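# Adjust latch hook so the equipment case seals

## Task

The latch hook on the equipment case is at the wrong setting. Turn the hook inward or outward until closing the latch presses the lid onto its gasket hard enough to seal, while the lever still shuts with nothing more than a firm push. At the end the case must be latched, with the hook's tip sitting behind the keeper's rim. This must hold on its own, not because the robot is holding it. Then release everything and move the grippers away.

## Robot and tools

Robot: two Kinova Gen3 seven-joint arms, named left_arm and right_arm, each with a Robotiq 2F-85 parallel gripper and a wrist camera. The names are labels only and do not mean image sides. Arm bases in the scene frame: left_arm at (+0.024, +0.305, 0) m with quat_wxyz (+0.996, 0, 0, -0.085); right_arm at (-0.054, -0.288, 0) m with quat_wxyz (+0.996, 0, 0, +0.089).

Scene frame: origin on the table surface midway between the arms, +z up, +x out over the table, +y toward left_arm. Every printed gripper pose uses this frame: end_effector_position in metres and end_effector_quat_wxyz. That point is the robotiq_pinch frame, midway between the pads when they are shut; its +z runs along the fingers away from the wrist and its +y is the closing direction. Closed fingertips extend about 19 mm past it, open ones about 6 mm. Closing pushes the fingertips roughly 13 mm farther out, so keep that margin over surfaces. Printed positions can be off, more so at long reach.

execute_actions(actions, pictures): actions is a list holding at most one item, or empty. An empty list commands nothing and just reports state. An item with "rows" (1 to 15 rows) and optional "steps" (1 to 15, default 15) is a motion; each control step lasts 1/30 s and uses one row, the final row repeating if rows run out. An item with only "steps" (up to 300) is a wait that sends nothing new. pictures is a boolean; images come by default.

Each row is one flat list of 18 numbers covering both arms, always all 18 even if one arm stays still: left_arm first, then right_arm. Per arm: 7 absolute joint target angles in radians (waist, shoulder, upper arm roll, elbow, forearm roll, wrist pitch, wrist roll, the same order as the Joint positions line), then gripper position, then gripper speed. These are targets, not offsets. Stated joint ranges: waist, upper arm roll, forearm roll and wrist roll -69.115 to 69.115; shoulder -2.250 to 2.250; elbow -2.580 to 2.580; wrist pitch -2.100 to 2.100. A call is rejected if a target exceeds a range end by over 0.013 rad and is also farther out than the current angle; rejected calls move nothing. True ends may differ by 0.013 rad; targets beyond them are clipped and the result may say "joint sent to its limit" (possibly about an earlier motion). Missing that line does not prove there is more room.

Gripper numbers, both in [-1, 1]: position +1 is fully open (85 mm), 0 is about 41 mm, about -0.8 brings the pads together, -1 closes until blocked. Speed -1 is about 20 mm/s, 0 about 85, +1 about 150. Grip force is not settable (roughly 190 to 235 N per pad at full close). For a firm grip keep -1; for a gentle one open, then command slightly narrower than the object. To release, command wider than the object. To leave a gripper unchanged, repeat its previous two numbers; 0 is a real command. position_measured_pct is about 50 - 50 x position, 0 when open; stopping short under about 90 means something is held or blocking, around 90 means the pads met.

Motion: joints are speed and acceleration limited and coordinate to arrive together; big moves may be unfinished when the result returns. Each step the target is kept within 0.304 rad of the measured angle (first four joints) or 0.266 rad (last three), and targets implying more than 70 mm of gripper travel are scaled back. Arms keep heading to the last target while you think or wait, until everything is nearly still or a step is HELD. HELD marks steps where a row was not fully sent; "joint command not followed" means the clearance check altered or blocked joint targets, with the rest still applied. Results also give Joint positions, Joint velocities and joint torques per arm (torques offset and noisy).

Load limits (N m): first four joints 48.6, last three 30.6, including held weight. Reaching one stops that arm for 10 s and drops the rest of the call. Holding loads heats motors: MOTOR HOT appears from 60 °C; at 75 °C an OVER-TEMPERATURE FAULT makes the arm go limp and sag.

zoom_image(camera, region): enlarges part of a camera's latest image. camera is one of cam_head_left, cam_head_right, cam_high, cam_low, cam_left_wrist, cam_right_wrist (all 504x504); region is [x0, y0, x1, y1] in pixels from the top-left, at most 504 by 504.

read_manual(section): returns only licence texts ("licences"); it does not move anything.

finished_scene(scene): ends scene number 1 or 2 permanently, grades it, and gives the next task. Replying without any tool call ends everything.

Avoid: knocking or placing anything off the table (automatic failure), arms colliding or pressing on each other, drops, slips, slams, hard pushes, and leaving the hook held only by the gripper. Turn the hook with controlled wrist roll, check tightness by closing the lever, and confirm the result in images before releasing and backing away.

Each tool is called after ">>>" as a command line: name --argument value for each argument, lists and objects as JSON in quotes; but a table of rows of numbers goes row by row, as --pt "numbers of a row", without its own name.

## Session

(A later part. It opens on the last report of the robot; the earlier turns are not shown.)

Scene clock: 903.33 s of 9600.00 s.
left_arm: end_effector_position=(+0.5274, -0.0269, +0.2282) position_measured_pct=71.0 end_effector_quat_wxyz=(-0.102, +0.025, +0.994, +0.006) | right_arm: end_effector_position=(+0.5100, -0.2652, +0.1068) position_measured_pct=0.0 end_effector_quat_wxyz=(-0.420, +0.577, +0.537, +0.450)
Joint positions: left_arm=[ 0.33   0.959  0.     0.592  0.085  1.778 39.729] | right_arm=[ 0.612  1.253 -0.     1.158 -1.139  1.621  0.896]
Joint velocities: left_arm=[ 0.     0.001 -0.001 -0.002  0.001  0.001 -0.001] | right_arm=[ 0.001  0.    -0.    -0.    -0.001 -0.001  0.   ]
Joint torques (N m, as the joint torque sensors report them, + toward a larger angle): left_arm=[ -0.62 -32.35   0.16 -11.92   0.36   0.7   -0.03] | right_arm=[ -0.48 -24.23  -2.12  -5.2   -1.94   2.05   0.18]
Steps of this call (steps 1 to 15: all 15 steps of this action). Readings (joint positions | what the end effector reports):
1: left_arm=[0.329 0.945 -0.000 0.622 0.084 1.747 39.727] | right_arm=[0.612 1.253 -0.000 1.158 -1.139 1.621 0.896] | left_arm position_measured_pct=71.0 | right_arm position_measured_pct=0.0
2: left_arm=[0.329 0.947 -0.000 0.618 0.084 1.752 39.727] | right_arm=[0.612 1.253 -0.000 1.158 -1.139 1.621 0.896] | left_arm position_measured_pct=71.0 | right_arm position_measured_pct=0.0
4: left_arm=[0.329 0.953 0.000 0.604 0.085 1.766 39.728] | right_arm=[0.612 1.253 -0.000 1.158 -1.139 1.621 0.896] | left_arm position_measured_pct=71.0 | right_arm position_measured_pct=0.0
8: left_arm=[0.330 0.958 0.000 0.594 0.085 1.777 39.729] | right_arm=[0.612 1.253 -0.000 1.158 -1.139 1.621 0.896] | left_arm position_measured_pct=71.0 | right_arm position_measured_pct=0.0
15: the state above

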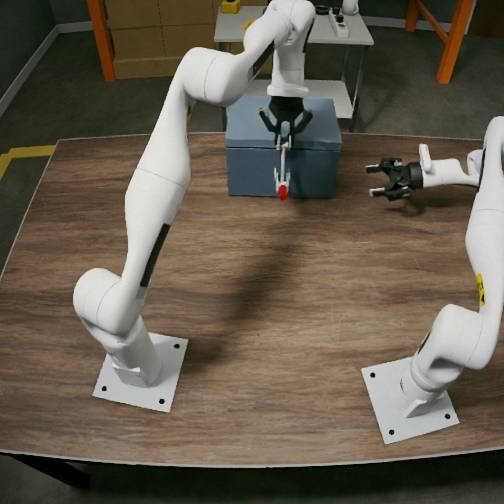

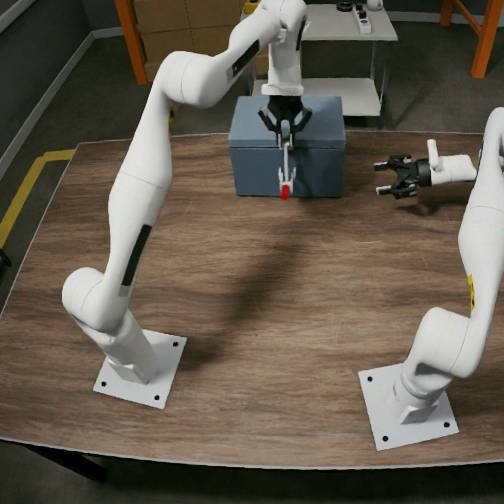

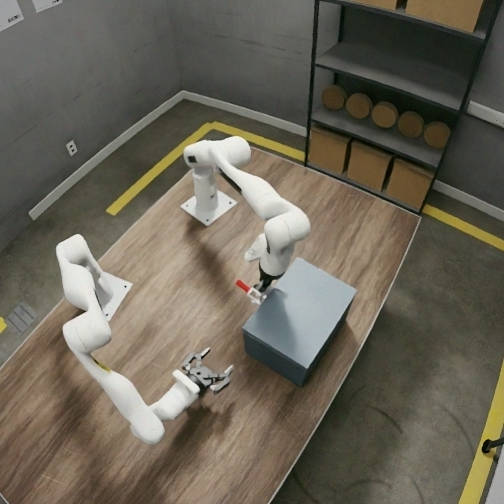

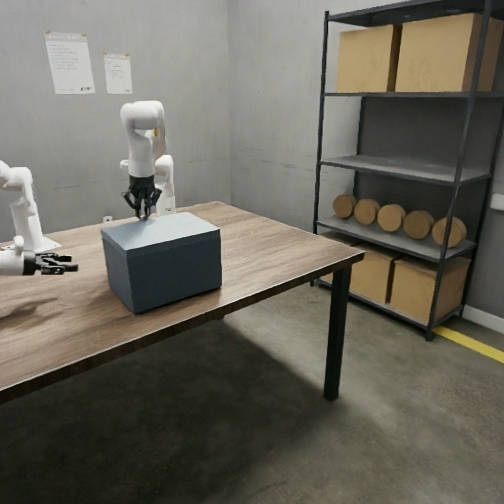

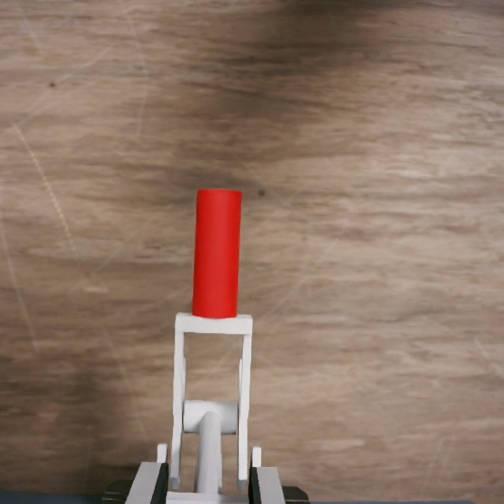

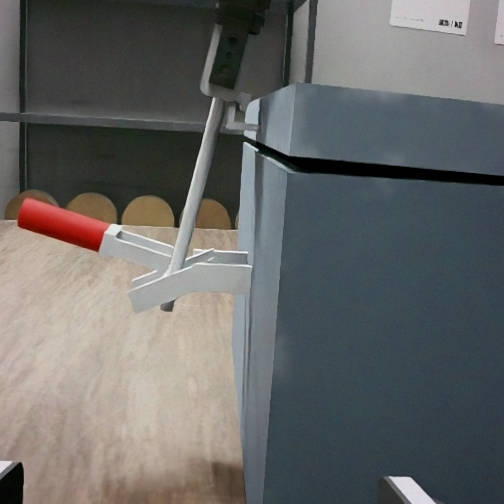

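>>> execute_actions --actions '[{"rows":[[0.3273,0.9558,0,0.6021,0.084,1.7563,39.7247,-0.5,-0.3,0.6118,1.2528,0,1.158,-1.1386,1.6209,0.8957,1,0]],"steps":12}]'

>>> zoom_image --camera "cam_right_wrist" --region '[180, 40, 280, 140]'

Scene clock: 924.00 s of 9600.00 s.
left_arm: end_effector_position=(+0.5291, -0.0269, +0.2269) position_measured_pct=71.0 end_effector_quat_wxyz=(-0.099, +0.026, +0.995, +0.003) | right_arm: end_effector_position=(+0.5100, -0.2652, +0.1068) position_measured_pct=0.0 end_effector_quat_wxyz=(-0.420, +0.577, +0.537, +0.450)
Joint positions: left_arm=[ 0.328  0.954  0.001  0.604  0.085  1.762 39.725] | right_arm=[ 0.612  1.253 -0.     1.158 -1.139  1.621  0.896]
Joint velocities: left_arm=[-0.001 -0.    -0.001  0.002 -0.    -0.002 -0.   ] | right_arm=[ 0.     0.001 -0.001  0.    -0.001  0.    -0.   ]
Joint torques (N m, as the joint torque sensors report them, + toward a larger angle): left_arm=[ -1.32 -23.9    0.38 -10.12   0.1   -2.06   0.14] | right_arm=[ -0.35 -24.34  -2.62  -5.47  -2.04   2.14   0.26]
Steps of this call (steps 1 to 15: the robot went on to your last target; steps 16 to 608: nothing new was sent; steps 609 to 620: all 12 steps of this action). Readings (joint positions | what the end effector reports):
609: left_arm=[0.330 0.959 0.000 0.593 0.085 1.777 39.729] | right_arm=[0.612 1.253 -0.000 1.158 -1.139 1.621 0.896] | left_arm position_measured_pct=71.0 | right_arm position_measured_pct=0.0
610: left_arm=[0.329 0.959 0.000 0.595 0.085 1.772 39.728] | right_arm=[0.612 1.253 -0.000 1.158 -1.139 1.621 0.896] | left_arm position_measured_pct=71.0 | right_arm position_measured_pct=0.0
612: left_arm=[0.328 0.957 0.000 0.599 0.085 1.766 39.726] | right_arm=[0.612 1.253 -0.000 1.158 -1.139 1.621 0.896] | left_arm position_measured_pct=71.0 | right_arm position_measured_pct=0.0
616: left_arm=[0.328 0.955 0.001 0.603 0.085 1.763 39.725] | right_arm=[0.612 1.253 -0.000 1.158 -1.139 1.621 0.896] | left_arm position_measured_pct=71.0 | right_arm position_measured_pct=0.0
620: the state above

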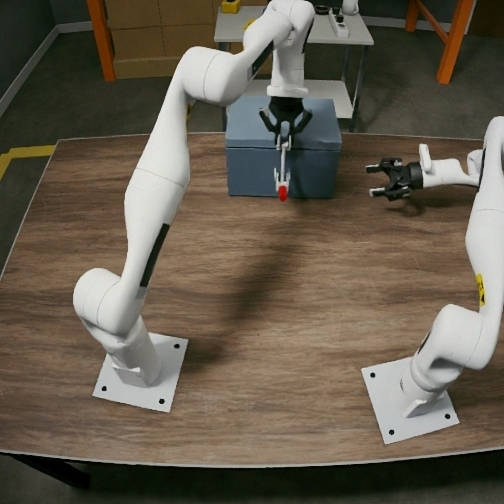

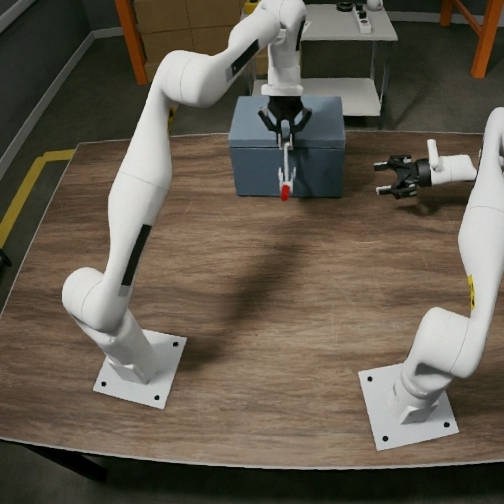

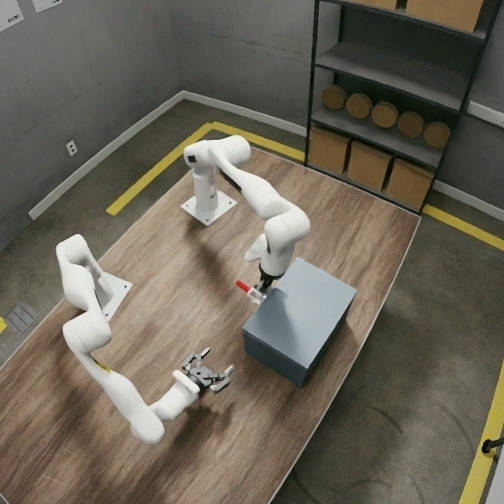

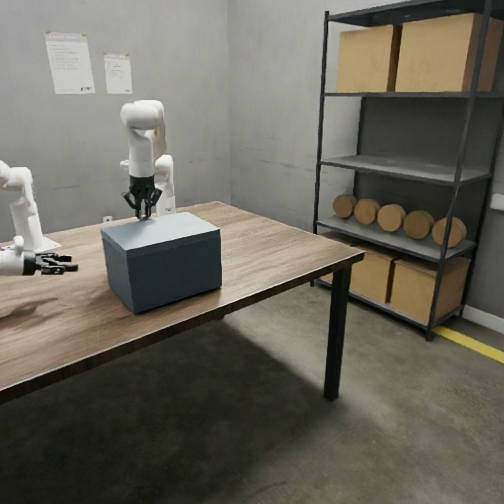

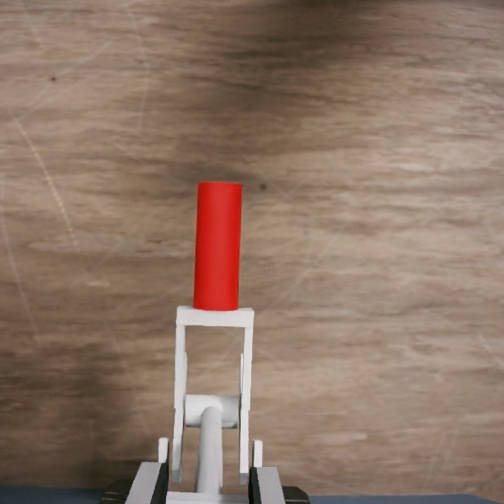

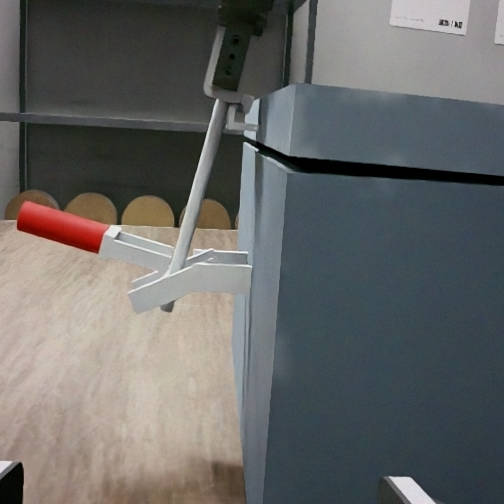

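Region (180, 40, 280, 140) of cam_right_wrist's 504x504 image, scaled by 5.040.

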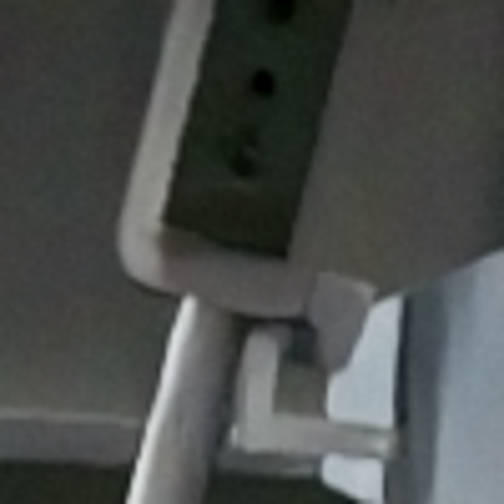

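>>> execute_actions --actions '[{"rows":[[0.327,0.9585,0,0.5755,0.0843,1.7802,39.7264,-0.5,-0.3,0.6118,1.2528,0,1.158,-1.1386,1.6209,0.8957,1,0]],"steps":12}]'

>>> zoom_image --camera "cam_right_wrist" --region '[180, 40, 280, 140]'

Scene clock: 946.17 s of 9600.00 s.
left_arm: end_effector_position=(+0.5293, -0.0270, +0.2273) position_measured_pct=71.0 end_effector_quat_wxyz=(-0.102, +0.026, +0.994, +0.005) | right_arm: end_effector_position=(+0.5100, -0.2652, +0.1068) position_measured_pct=0.0 end_effector_quat_wxyz=(-0.420, +0.577, +0.537, +0.450)
Joint positions: left_arm=[ 0.328  0.965  0.001  0.581  0.085  1.782 39.726] | right_arm=[ 0.612  1.253 -0.     1.158 -1.139  1.621  0.896]
Joint velocities: left_arm=[-0.     0.004 -0.    -0.004 -0.     0.003 -0.001] | right_arm=[ 0.001 -0.    -0.001  0.     0.001  0.     0.   ]
Joint torques (N m, as the joint torque sensors report them, + toward a larger angle): left_arm=[ -1.33 -30.51   0.47 -12.24   0.11  -1.22  -0.01] | right_arm=[ -0.45 -24.63  -2.26  -5.43  -1.94   2.3    0.37]
Steps of this call (steps 1 to 15: the robot went on to your last target; steps 16 to 653: nothing new was sent; steps 654 to 665: all 12 steps of this action). Readings (joint positions | what the end effector reports):
654: left_arm=[0.328 0.954 0.001 0.603 0.085 1.763 39.725] | right_arm=[0.612 1.253 -0.000 1.158 -1.139 1.621 0.896] | left_arm position_measured_pct=71.0 | right_arm position_measured_pct=0.0
655: left_arm=[0.328 0.956 0.001 0.599 0.085 1.767 39.725] | right_arm=[0.612 1.253 -0.000 1.158 -1.139 1.621 0.896] | left_arm position_measured_pct=71.0 | right_arm position_measured_pct=0.0
657: left_arm=[0.328 0.961 0.001 0.589 0.085 1.776 39.726] | right_arm=[0.612 1.253 -0.000 1.158 -1.139 1.621 0.896] | left_arm position_measured_pct=71.0 | right_arm position_measured_pct=0.0
661: left_arm=[0.328 0.965 0.001 0.582 0.085 1.781 39.726] | right_arm=[0.612 1.253 -0.000 1.158 -1.139 1.621 0.896] | left_arm position_measured_pct=71.0 | right_arm position_measured_pct=0.0
665: the state above

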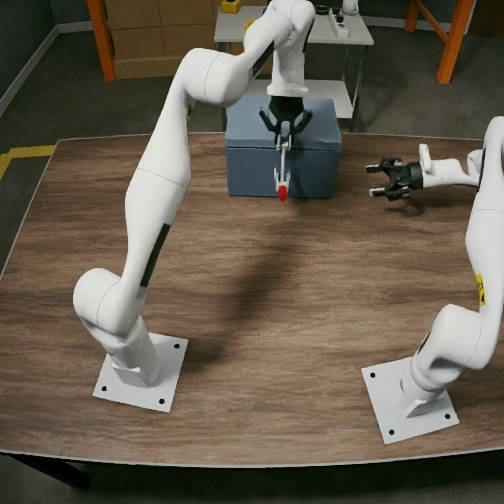

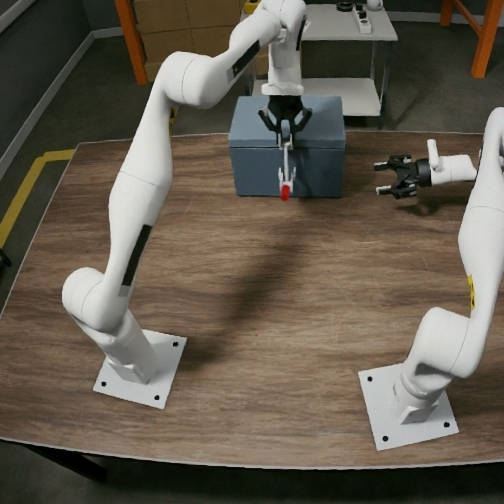

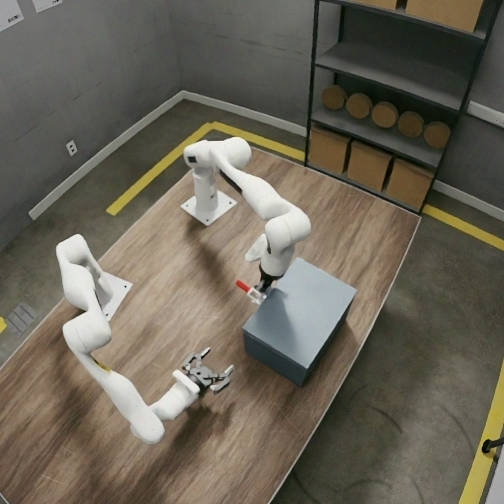

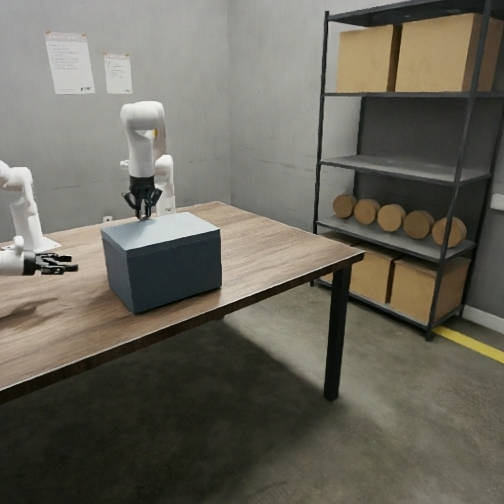

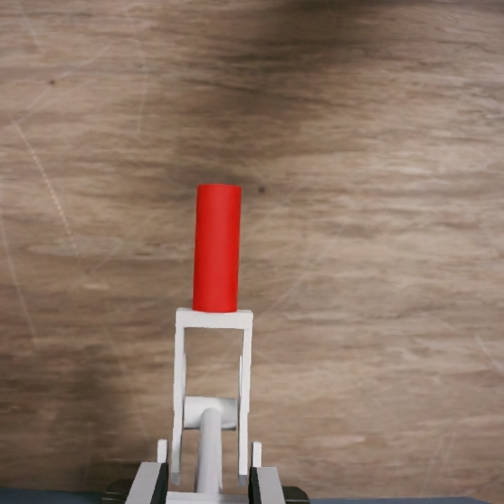

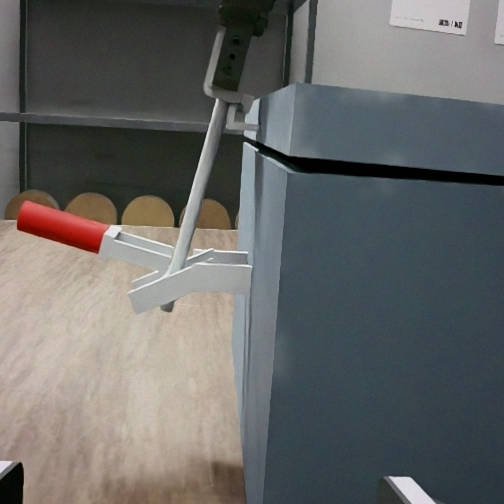

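Region (180, 40, 280, 140) of cam_right_wrist's 504x504 image, scaled by 5.040.

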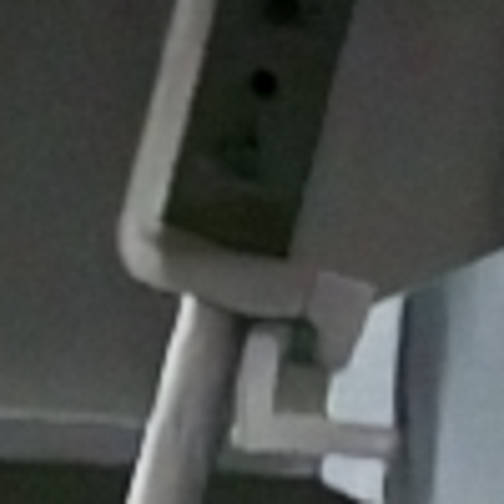

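>>> execute_actions --actions '[{"rows":[[0.3294,0.9452,0,0.6235,0.0843,1.7459,39.7268,-0.5,-0.3,0.6118,1.2528,0,1.158,-1.1386,1.6209,0.8957,1,0]],"steps":8}]' --pictures false

>>> execute_actions --actions '[{"rows":[[0.3252,0.9705,0,0.5635,0.0922,1.7968,39.7274,-0.5,-0.3,0.6118,1.2528,0,1.158,-1.1386,1.6209,0.8957,1,0]],"steps":14}]'

>>> zoom_image --camera "cam_right_wrist" --region '[180, 40, 280, 140]'

Scene clock: 981.80 s of 9600.00 s.
left_arm: end_effector_position=(+0.5288, -0.0269, +0.2268) position_measured_pct=71.0 end_effector_quat_wxyz=(-0.096, +0.025, +0.995, +0.003) | right_arm: end_effector_position=(+0.5100, -0.2652, +0.1068) position_measured_pct=0.0 end_effector_quat_wxyz=(-0.420, +0.577, +0.537, +0.450)
Joint positions: left_arm=[ 0.329  0.946 -0.     0.62   0.084  1.749 39.727] | right_arm=[ 0.612  1.253 -0.     1.158 -1.139  1.621  0.896]
Joint velocities: left_arm=[-0.001 -0.02  -0.     0.036 -0.001 -0.029 -0.   ] | right_arm=[ 0.     0.001 -0.     0.     0.     0.001 -0.   ]
Joint torques (N m, as the joint torque sensors report them, + toward a larger angle): left_arm=[  0.16 -24.13   0.83  -8.09   0.57  -0.11  -0.02] | right_arm=[ -0.25 -24.16  -2.25  -5.38  -2.03   2.3    0.29]
Steps of this call (steps 1 to 15: the robot went on to your last target; steps 16 to 1061: nothing new was sent; steps 1062 to 1069: all 8 steps of this action). Readings (joint positions | what the end effector reports):
1062: left_arm=[0.328 0.965 0.001 0.582 0.085 1.782 39.726] | right_arm=[0.612 1.253 -0.000 1.158 -1.139 1.621 0.896] | left_arm position_measured_pct=71.0 | right_arm position_measured_pct=0.0
1063: left_arm=[0.329 0.963 0.000 0.587 0.085 1.778 39.726] | right_arm=[0.612 1.253 -0.000 1.158 -1.139 1.621 0.896] | left_arm position_measured_pct=71.0 | right_arm position_measured_pct=0.0
1065: left_arm=[0.329 0.954 -0.000 0.605 0.084 1.762 39.727] | right_arm=[0.612 1.253 -0.000 1.158 -1.139 1.621 0.896] | left_arm position_measured_pct=71.0 | right_arm position_measured_pct=0.0
1069: the state above

Scene clock: 982.27 s of 9600.00 s.
left_arm: end_effector_position=(+0.5291, -0.0268, +0.2270) position_measured_pct=71.0 end_effector_quat_wxyz=(-0.107, +0.024, +0.994, +0.004) | right_arm: end_effector_position=(+0.5100, -0.2652, +0.1068) position_measured_pct=0.0 end_effector_quat_wxyz=(-0.420, +0.577, +0.537, +0.450)
Joint positions: left_arm=[ 0.325  0.974 -0.     0.566  0.092  1.797 39.727] | right_arm=[ 0.612  1.253 -0.     1.158 -1.139  1.621  0.896]
Joint velocities: left_arm=[-0.001  0.001  0.001 -0.005  0.     0.004  0.   ] | right_arm=[ 0.001  0.     0.    -0.     0.    -0.     0.   ]
Joint torques (N m, as the joint torque sensors report them, + toward a larger angle): left_arm=[ -0.25 -28.93   1.01  -9.71   0.63   0.21   0.21] | right_arm=[ -0.07 -24.47  -2.07  -5.29  -1.81   2.14   0.23]
Steps of this call (steps 1 to 14: all 14 steps of this action). Readings (joint positions | what the end effector reports):
1: left_arm=[0.329 0.946 -0.000 0.620 0.084 1.749 39.727] | right_arm=[0.612 1.253 -0.000 1.158 -1.139 1.621 0.896] | left_arm position_measured_pct=71.0 | right_arm position_measured_pct=0.0
2: left_arm=[0.328 0.949 0.000 0.615 0.085 1.753 39.727] | right_arm=[0.612 1.253 -0.000 1.158 -1.139 1.621 0.896] | left_arm position_measured_pct=71.0 | right_arm position_measured_pct=0.0
4: left_arm=[0.327 0.960 0.000 0.593 0.088 1.773 39.727] | right_arm=[0.612 1.253 -0.000 1.158 -1.139 1.621 0.896] | left_arm position_measured_pct=71.0 | right_arm position_measured_pct=0.0
8: left_arm=[0.326 0.972 -0.000 0.570 0.092 1.794 39.727] | right_arm=[0.612 1.253 -0.000 1.158 -1.139 1.621 0.896] | left_arm position_measured_pct=71.0 | right_arm position_measured_pct=0.0
14: the state above

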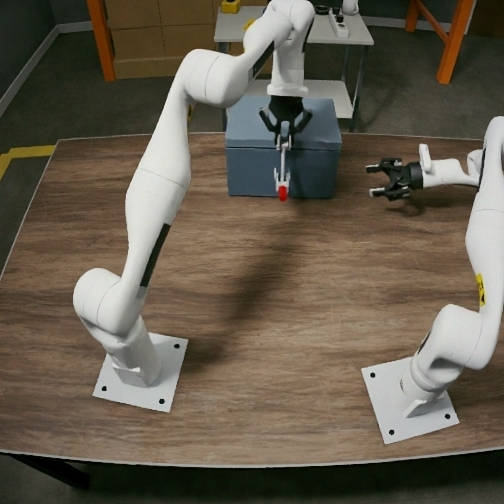

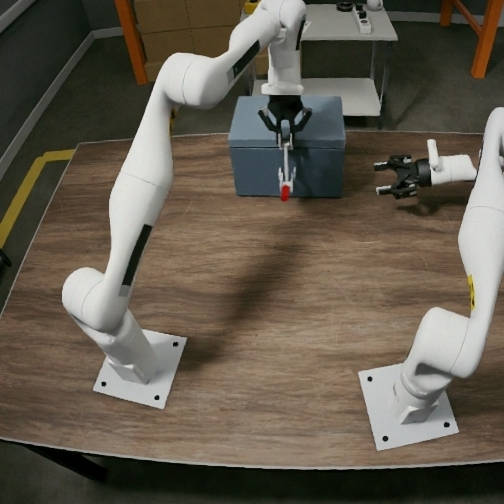

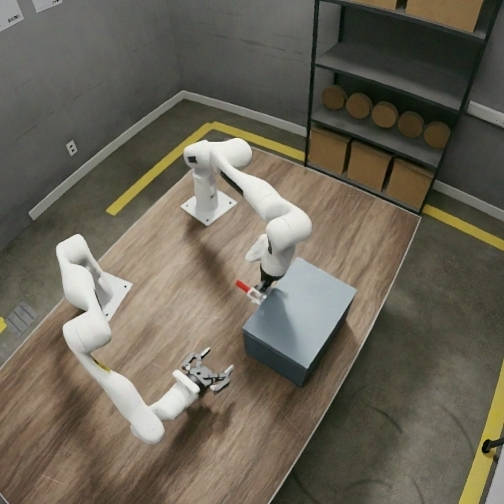

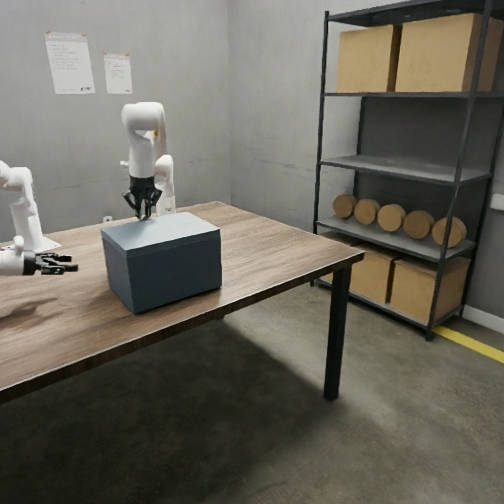

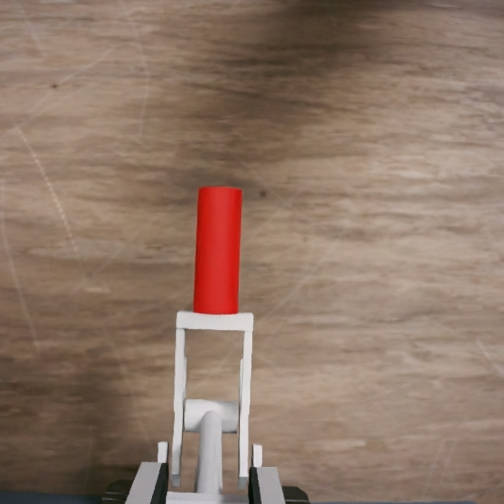

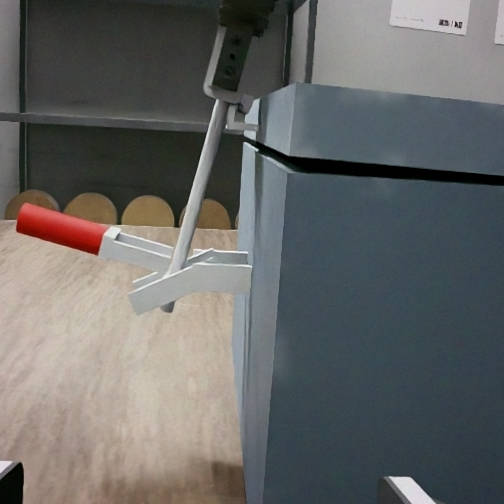

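Region (180, 40, 280, 140) of cam_right_wrist's 504x504 image, scaled by 5.040.

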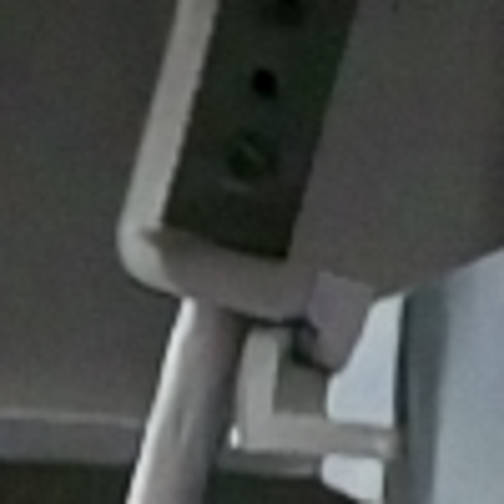

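>>> execute_actions --actions '[{"rows":[[0.3294,0.9452,0,0.6235,0.0843,1.7459,39.7268,-0.5,-0.3,0.6118,1.2528,0,1.158,-1.1386,1.6209,0.8957,1,0],[0.3294,0.9452,0,0.6235,0.0843,1.7459,39.7268,-0.5,-0.3,0.6118,1.2528,0,1.158,-1.1386,1.6209,0.8957,1,0],[0.3294,0.9452,0,0.6235,0.0843,1.7459,39.7268,-0.5,-0.3,0.6118,1.2528,0,1.158,-1.1386,1.6209,0.8957,1,0],[0.3294,0.9452,0,0.6235,0.0843,1.7459,39.7268,-0.5,-0.3,0.6118,1.2528,0,1.158,-1.1386,1.6209,0.8957,1,0],[0.3294,0.9452,0,0.6235,0.0843,1.7459,39.7268,-0.5,-0.3,0.6118,1.2528,0,1.158,-1.1386,1.6209,0.8957,1,0],[0.3294,0.9452,0,0.6235,0.0843,1.7459,39.7268,-0.5,-0.3,0.6118,1.2528,0,1.158,-1.1386,1.6209,0.8957,1,0],[0.3294,0.9452,0,0.6235,0.0843,1.7459,39.7268,-0.5,-0.3,0.6118,1.2528,0,1.158,-1.1386,1.6209,0.8957,1,0],[0.3294,0.9452,0,0.6235,0.0843,1.7459,39.7268,-0.15,0.5,0.6118,1.2528,0,1.158,-1.1386,1.6209,0.8957,1,0]],"steps":12}]' --pictures false

>>> execute_actions --actions '[{"rows":[[0.329,0.9479,0,0.594,0.0847,1.7725,39.729,-0.15,0.5,0.6118,1.2528,0,1.158,-1.1386,1.6209,0.8957,1,0],[0.329,0.9479,0,0.594,0.0847,1.7725,39.729,-0.15,0.5,0.6118,1.2528,0,1.158,-1.1386,1.6209,0.8957,1,0],[0.329,0.9479,0,0.594,0.0847,1.7725,39.729,-0.15,0.5,0.6118,1.2528,0,1.158,-1.1386,1.6209,0.8957,1,0],[0.329,0.9479,0,0.594,0.0847,1.7725,39.729,-0.15,0.5,0.6118,1.2528,0,1.158,-1.1386,1.6209,0.8957,1,0],[0.329,0.9479,0,0.594,0.0847,1.7725,39.729,-0.15,0.5,0.6118,1.2528,0,1.158,-1.1386,1.6209,0.8957,1,0],[0.3456,0.8657,0,0.7239,0.0788,1.7078,39.737,-0.15,0.5,0.6118,1.2528,0,1.158,-1.1386,1.6209,0.8957,1,0]],"steps":14}]' --pictures false

>>> execute_actions --actions '[{"rows":[[0.3704,0.8043,0,0.9526,0.0831,1.5391,39.749,-0.15,0.5,0.6118,1.2528,0,1.158,-1.1386,1.6209,0.8957,1,0]],"steps":10}]' --pictures false

>>> execute_actions --actions '[{"rows":[[0.3952,0.7429,0,1.1813,0.0875,1.3704,39.7614,-0.15,0.5,0.6118,1.2528,0,1.158,-1.1386,1.6209,0.8957,1,0]],"steps":12}]' --pictures false

>>> execute_actions --actions '[{"rows":[[0.4019,0.7727,0,1.2756,0.0915,1.2462,39.7563,-0.15,0.5,0.6118,1.2528,0,1.158,-1.1386,1.6209,0.8957,1,0]],"steps":13}]' --pictures false

>>> execute_actions --actions '[{"rows":[[0.4019,0.7727,0,1.2756,0.0915,1.2462,39.7563,-0.56,0,0.6118,1.2528,0,1.158,-1.1386,1.6209,0.8957,1,0]],"steps":11}]' --pictures false

>>> execute_actions --actions '[{"rows":[[0.3958,0.7664,0,1.2235,0.0889,1.3049,39.7595,-0.56,0,0.6118,1.2528,0,1.158,-1.1386,1.6209,0.8957,1,0]],"steps":15}]'

Scene clock: 1042.67 s of 9600.00 s.
left_arm: end_effector_position=(+0.5287, -0.0270, +0.2261) position_measured_pct=61.5 end_effector_quat_wxyz=(-0.096, +0.024, +0.995, +0.002) | right_arm: end_effector_position=(+0.5100, -0.2652, +0.1068) position_measured_pct=0.0 end_effector_quat_wxyz=(-0.420, +0.577, +0.537, +0.450)
Joint positions: left_arm=[ 0.329  0.946 -0.     0.623  0.084  1.746 39.727] | right_arm=[ 0.612  1.253 -0.     1.158 -1.139  1.621  0.896]
Joint velocities: left_arm=[ 0.003 -0.007  0.001  0.009  0.    -0.007  0.001] | right_arm=[-0.001  0.001  0.    -0.     0.     0.001  0.   ]
Joint torques (N m, as the joint torque sensors report them, + toward a larger angle): left_arm=[ -0.52 -25.53   0.49  -8.     0.72   0.14   0.13] | right_arm=[ -0.26 -24.16  -2.23  -5.42  -2.07   2.25   0.16]
Steps of this call (steps 1 to 15: the robot went on to your last target; steps 16 to 1800: nothing new was sent; steps 1801 to 1812: all 12 steps of this action). Readings (joint positions | what the end effector reports):
1801: left_arm=[0.325 0.973 -0.000 0.567 0.092 1.796 39.727] | right_arm=[0.612 1.253 -0.000 1.158 -1.139 1.621 0.896] | left_arm position_measured_pct=71.0 | right_arm position_measured_pct=0.0
1802: left_arm=[0.326 0.970 -0.000 0.572 0.091 1.791 39.727] | right_arm=[0.612 1.253 -0.000 1.158 -1.139 1.621 0.896] | left_arm position_measured_pct=71.0 | right_arm position_measured_pct=0.0
1804: left_arm=[0.327 0.959 -0.000 0.596 0.088 1.771 39.727] | right_arm=[0.612 1.253 -0.000 1.158 -1.139 1.621 0.896] | left_arm position_measured_pct=71.0 | right_arm position_measured_pct=0.0
1808: left_arm=[0.329 0.947 -0.000 0.619 0.084 1.750 39.727] | right_arm=[0.612 1.253 -0.000 1.158 -1.139 1.621 0.896] | left_arm position_measured_pct=71.0 | right_arm position_measured_pct=0.0
1812: the state above

Scene clock: 1043.13 s of 9600.00 s.
left_arm: end_effector_position=(+0.5125, -0.0269, +0.2442) position_measured_pct=57.5 end_effector_quat_wxyz=(-0.088, +0.026, +0.996, +0.002) | right_arm: end_effector_position=(+0.5100, -0.2652, +0.1068) position_measured_pct=0.0 end_effector_quat_wxyz=(-0.420, +0.577, +0.537, +0.450)
Joint positions: left_arm=[ 0.344  0.873  0.     0.711  0.079  1.713 39.736] | right_arm=[ 0.612  1.253 -0.     1.158 -1.139  1.621  0.896]
Joint velocities: left_arm=[ 0.025 -0.12   0.001  0.249 -0.009 -0.123  0.014] | right_arm=[-0.     0.001 -0.001 -0.    -0.     0.     0.   ]
Joint torques (N m, as the joint torque sensors report them, + toward a larger angle): left_arm=[ -0.38 -23.05   0.08  -8.66   0.53   0.28  -0.04] | right_arm=[ -0.32 -24.33  -1.97  -5.38  -1.92   2.24   0.4 ]
Steps of this call (steps 1 to 14: all 14 steps of this action). Readings (joint positions | what the end effector reports):
1: left_arm=[0.329 0.946 0.000 0.622 0.084 1.747 39.727] | right_arm=[0.612 1.253 -0.000 1.158 -1.139 1.621 0.896] | left_arm position_measured_pct=59.5 | right_arm position_measured_pct=0.0
2: left_arm=[0.329 0.947 0.000 0.618 0.084 1.751 39.727] | right_arm=[0.612 1.253 -0.000 1.158 -1.139 1.621 0.896] | left_arm position_measured_pct=58.7 | right_arm position_measured_pct=0.0
4: left_arm=[0.329 0.948 -0.000 0.604 0.085 1.763 39.728] | right_arm=[0.612 1.253 -0.000 1.158 -1.139 1.621 0.896] | left_arm position_measured_pct=57.9 | right_arm position_measured_pct=0.0
8: left_arm=[0.332 0.935 -0.000 0.612 0.083 1.762 39.730] | right_arm=[0.612 1.253 -0.000 1.158 -1.139 1.621 0.896] | left_arm position_measured_pct=57.5 | right_arm position_measured_pct=0.0
14: the state above

Scene clock: 1043.47 s of 9600.00 s.
left_arm: end_effector_position=(+0.4858, -0.0285, +0.2154) position_measured_pct=57.5 end_effector_quat_wxyz=(-0.088, +0.026, +0.996, +0.002) | right_arm: end_effector_position=(+0.5100, -0.2652, +0.1068) position_measured_pct=0.0 end_effector_quat_wxyz=(-0.420, +0.577, +0.537, +0.450)
Joint positions: left_arm=[ 0.368  0.812  0.     0.926  0.083  1.559 39.748] | right_arm=[ 0.612  1.253 -0.     1.158 -1.139  1.621  0.896]
Joint velocities: left_arm=[ 0.046 -0.084 -0.001  0.451  0.007 -0.355  0.024] | right_arm=[-0.002  0.     0.    -0.    -0.     0.    -0.   ]
Joint torques (N m, as the joint torque sensors report them, + toward a larger angle): left_arm=[ -0.43 -24.28   0.47  -8.44   0.49   0.01   0.03] | right_arm=[ -0.32 -24.46  -2.15  -5.42  -2.06   2.31   0.23]
Steps of this call (steps 1 to 10: all 10 steps of this action). Readings (joint positions | what the end effector reports):
1: left_arm=[0.345 0.870 0.000 0.719 0.079 1.709 39.737] | right_arm=[0.612 1.253 -0.000 1.158 -1.139 1.621 0.896] | left_arm position_measured_pct=57.5 | right_arm position_measured_pct=0.0
2: left_arm=[0.346 0.864 -0.000 0.731 0.079 1.703 39.737] | right_arm=[0.612 1.253 -0.000 1.158 -1.139 1.621 0.896] | left_arm position_measured_pct=57.5 | right_arm position_measured_pct=0.0
4: left_arm=[0.351 0.849 -0.000 0.770 0.080 1.678 39.739] | right_arm=[0.612 1.253 -0.000 1.158 -1.139 1.621 0.896] | left_arm position_measured_pct=57.5 | right_arm position_measured_pct=0.0
8: left_arm=[0.363 0.820 0.000 0.886 0.082 1.590 39.746] | right_arm=[0.612 1.253 -0.000 1.158 -1.139 1.621 0.896] | left_arm position_measured_pct=57.5 | right_arm position_measured_pct=0.0
10: the state above

Scene clock: 1043.87 s of 9600.00 s.
left_arm: end_effector_position=(+0.4473, -0.0234, +0.1786) position_measured_pct=57.5 end_effector_quat_wxyz=(-0.088, +0.024, +0.996, +0.002) | right_arm: end_effector_position=(+0.5100, -0.2652, +0.1068) position_measured_pct=0.0 end_effector_quat_wxyz=(-0.420, +0.577, +0.537, +0.450)
Joint positions: left_arm=[ 0.394  0.747  0.     1.176  0.088  1.373 39.761] | right_arm=[ 0.612  1.253 -0.     1.158 -1.139  1.621  0.896]
Joint velocities: left_arm=[ 0.008 -0.018 -0.001  0.098  0.002 -0.072  0.005] | right_arm=[-0.  0. -0. -0. -0.  0. -0.]
Joint torques (N m, as the joint torque sensors report them, + toward a larger angle): left_arm=[ -0.94 -22.47   0.15  -8.57   0.61  -0.16   0.54] | right_arm=[ -0.28 -24.59  -2.08  -5.34  -2.02   2.04   0.29]
Steps of this call (steps 1 to 12: all 12 steps of this action). Readings (joint positions | what the end effector reports):
1: left_arm=[0.369 0.809 0.000 0.941 0.083 1.548 39.748] | right_arm=[0.612 1.253 -0.000 1.158 -1.139 1.621 0.896] | left_arm position_measured_pct=57.5 | right_arm position_measured_pct=0.0
2: left_arm=[0.371 0.804 -0.000 0.958 0.083 1.534 39.749] | right_arm=[0.612 1.253 -0.000 1.158 -1.139 1.621 0.896] | left_arm position_measured_pct=57.5 | right_arm position_measured_pct=0.0
4: left_arm=[0.377 0.789 -0.000 1.009 0.084 1.497 39.752] | right_arm=[0.612 1.253 -0.000 1.158 -1.139 1.621 0.896] | left_arm position_measured_pct=57.5 | right_arm position_measured_pct=0.0
8: left_arm=[0.389 0.758 0.000 1.126 0.087 1.411 39.758] | right_arm=[0.612 1.253 -0.000 1.158 -1.139 1.621 0.896] | left_arm position_measured_pct=57.5 | right_arm position_measured_pct=0.0
12: the state above

Scene clock: 1044.30 s of 9600.00 s.
left_arm: end_effector_position=(+0.4389, -0.0228, +0.1352) position_measured_pct=57.5 end_effector_quat_wxyz=(-0.087, +0.024, +0.996, +0.002) | right_arm: end_effector_position=(+0.5100, -0.2652, +0.1068) position_measured_pct=0.0 end_effector_quat_wxyz=(-0.420, +0.577, +0.537, +0.450)
Joint positions: left_arm=[ 0.402  0.773  0.     1.275  0.091  1.247 39.756] | right_arm=[ 0.612  1.253 -0.     1.158 -1.139  1.621  0.896]
Joint velocities: left_arm=[ 0.002  0.     0.     0.007  0.    -0.008  0.001] | right_arm=[-0.001 -0.001 -0.    -0.     0.001  0.     0.   ]
Joint torques (N m, as the joint torque sensors report them, + toward a larger angle): left_arm=[ -1.08 -22.33   0.34  -8.11   0.54   0.25   0.08] | right_arm=[ -0.16 -24.44  -2.1   -5.3   -1.85   2.25   0.34]
Steps of this call (steps 1 to 13: all 13 steps of this action). Readings (joint positions | what the end effector reports):
1: left_arm=[0.395 0.747 0.000 1.180 0.088 1.371 39.761] | right_arm=[0.612 1.253 -0.000 1.158 -1.139 1.621 0.896] | left_arm position_measured_pct=57.5 | right_arm position_measured_pct=0.0
2: left_arm=[0.395 0.748 0.000 1.186 0.088 1.363 39.761] | right_arm=[0.612 1.253 -0.000 1.158 -1.139 1.621 0.896] | left_arm position_measured_pct=57.5 | right_arm position_measured_pct=0.0
4: left_arm=[0.398 0.755 -0.000 1.214 0.089 1.327 39.759] | right_arm=[0.612 1.253 -0.000 1.158 -1.139 1.621 0.896] | left_arm position_measured_pct=57.5 | right_arm position_measured_pct=0.0
8: left_arm=[0.401 0.771 0.000 1.268 0.091 1.256 39.757] | right_arm=[0.612 1.253 -0.000 1.158 -1.139 1.621 0.896] | left_arm position_measured_pct=57.5 | right_arm position_measured_pct=0.0
13: the state above

Scene clock: 1044.67 s of 9600.00 s.
left_arm: end_effector_position=(+0.4388, -0.0232, +0.1352) position_measured_pct=74.6 end_effector_quat_wxyz=(-0.087, +0.024, +0.996, +0.002) | right_arm: end_effector_position=(+0.5100, -0.2652, +0.1068) position_measured_pct=0.0 end_effector_quat_wxyz=(-0.420, +0.577, +0.537, +0.450)
Joint positions: left_arm=[ 0.402  0.773  0.     1.275  0.092  1.246 39.757] | right_arm=[ 0.612  1.253 -0.     1.158 -1.139  1.621  0.896]
Joint velocities: left_arm=[ 0. -0. -0. -0. -0.  0.  0.] | right_arm=[ 0.    -0.001  0.    -0.    -0.     0.    -0.   ]
Joint torques (N m, as the joint torque sensors report them, + toward a larger angle): left_arm=[ -0.34 -21.62   0.32  -7.25   0.26   0.32   0.24] | right_arm=[  0.06 -24.62  -2.18  -5.39  -1.94   2.28   0.12]
Steps of this call (steps 1 to 11: all 11 steps of this action). Readings (joint positions | what the end effector reports):
1: left_arm=[0.402 0.773 0.000 1.275 0.091 1.247 39.756] | right_arm=[0.612 1.253 -0.000 1.158 -1.139 1.621 0.896] | left_arm position_measured_pct=57.5 | right_arm position_measured_pct=0.0
2: left_arm=[0.402 0.773 0.000 1.275 0.091 1.246 39.756] | right_arm=[0.612 1.253 -0.000 1.158 -1.139 1.621 0.896] | left_arm position_measured_pct=58.3 | right_arm position_measured_pct=0.0
4: left_arm=[0.402 0.773 0.000 1.276 0.091 1.246 39.756] | right_arm=[0.612 1.253 -0.000 1.158 -1.139 1.621 0.896] | left_arm position_measured_pct=62.3 | right_arm position_measured_pct=0.0
8: left_arm=[0.402 0.773 0.000 1.275 0.092 1.246 39.757] | right_arm=[0.612 1.253 -0.000 1.158 -1.139 1.621 0.896] | left_arm position_measured_pct=73.4 | right_arm position_measured_pct=0.0
11: the state above

Scene clock: 1045.17 s of 9600.00 s.
left_arm: end_effector_position=(+0.4437, -0.0234, +0.1495) position_measured_pct=74.6 end_effector_quat_wxyz=(-0.091, +0.023, +0.996, +0.004) | right_arm: end_effector_position=(+0.5100, -0.2652, +0.1068) position_measured_pct=0.0 end_effector_quat_wxyz=(-0.420, +0.577, +0.537, +0.450)
Joint positions: left_arm=[ 0.397  0.773  0.001  1.226  0.09   1.304 39.76 ] | right_arm=[ 0.612  1.253 -0.     1.158 -1.139  1.621  0.896]
Joint velocities: left_arm=[-0.001  0.     0.002 -0.002 -0.001  0.003  0.   ] | right_arm=[ 0.001 -0.     0.    -0.001 -0.     0.001  0.   ]
Joint torques (N m, as the joint torque sensors report them, + toward a larger angle): left_arm=[ -1.26 -26.71  -0.25  -9.32  -0.18   0.74   0.18] | right_arm=[ -0.33 -24.32  -2.17  -5.31  -2.1    2.3    0.21]
Steps of this call (steps 1 to 15: all 15 steps of this action). Readings (joint positions | what the end effector reports):
1: left_arm=[0.402 0.773 0.000 1.275 0.092 1.247 39.757] | right_arm=[0.612 1.253 -0.000 1.158 -1.139 1.621 0.896] | left_arm position_measured_pct=74.6 | right_arm position_measured_pct=0.0
2: left_arm=[0.401 0.773 0.000 1.270 0.092 1.252 39.757] | right_arm=[0.612 1.253 -0.000 1.158 -1.139 1.621 0.896] | left_arm position_measured_pct=74.6 | right_arm position_measured_pct=0.0
4: left_arm=[0.399 0.773 0.001 1.250 0.092 1.276 39.758] | right_arm=[0.612 1.253 -0.000 1.158 -1.139 1.621 0.896] | left_arm position_measured_pct=74.6 | right_arm position_measured_pct=0.0
8: left_arm=[0.397 0.772 0.001 1.229 0.090 1.301 39.760] | right_arm=[0.612 1.253 -0.000 1.158 -1.139 1.621 0.896] | left_arm position_measured_pct=74.6 | right_arm position_measured_pct=0.0
15: the state above

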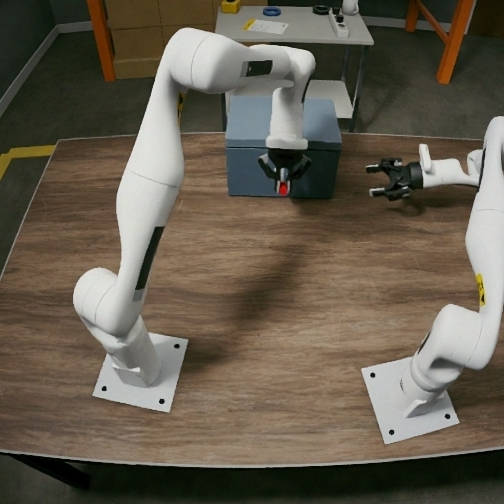

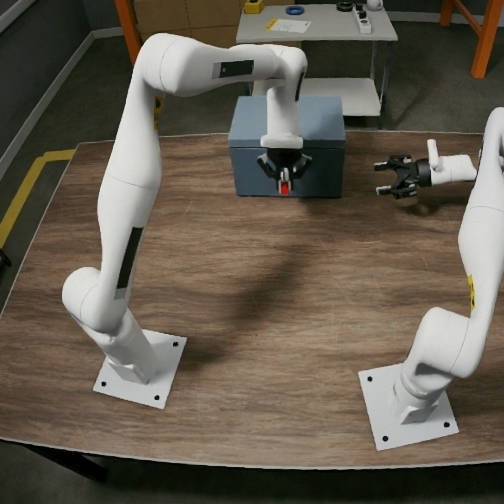

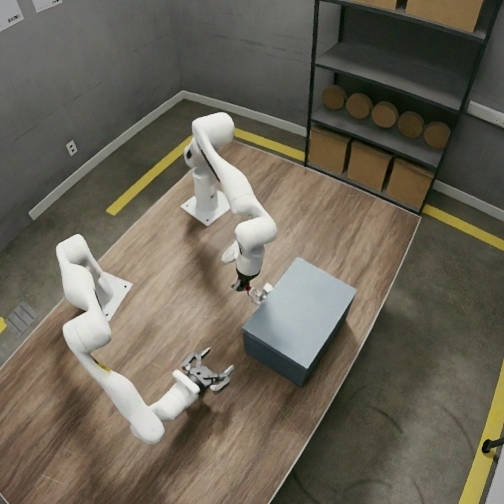

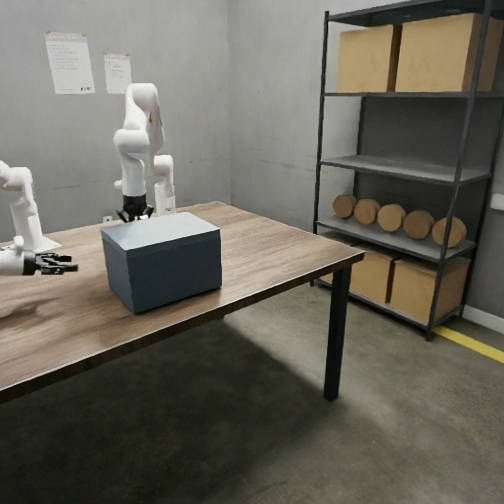

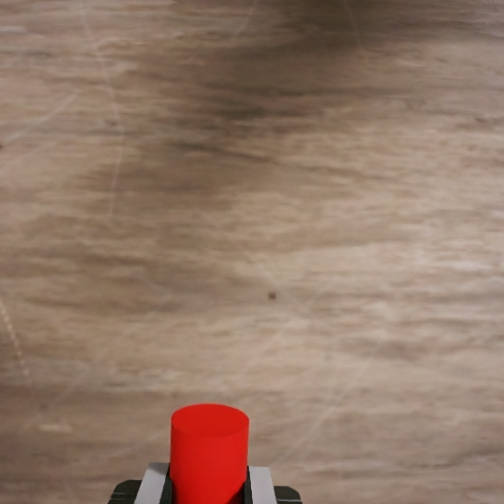

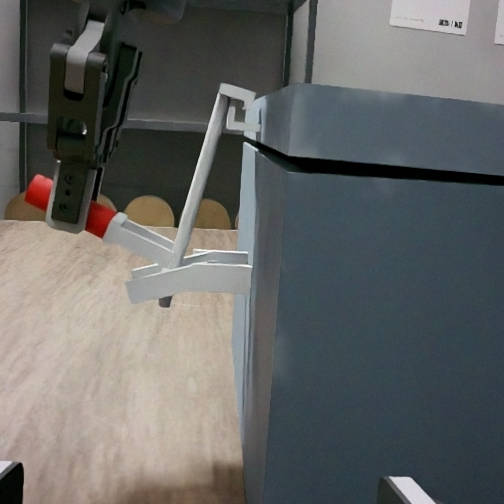

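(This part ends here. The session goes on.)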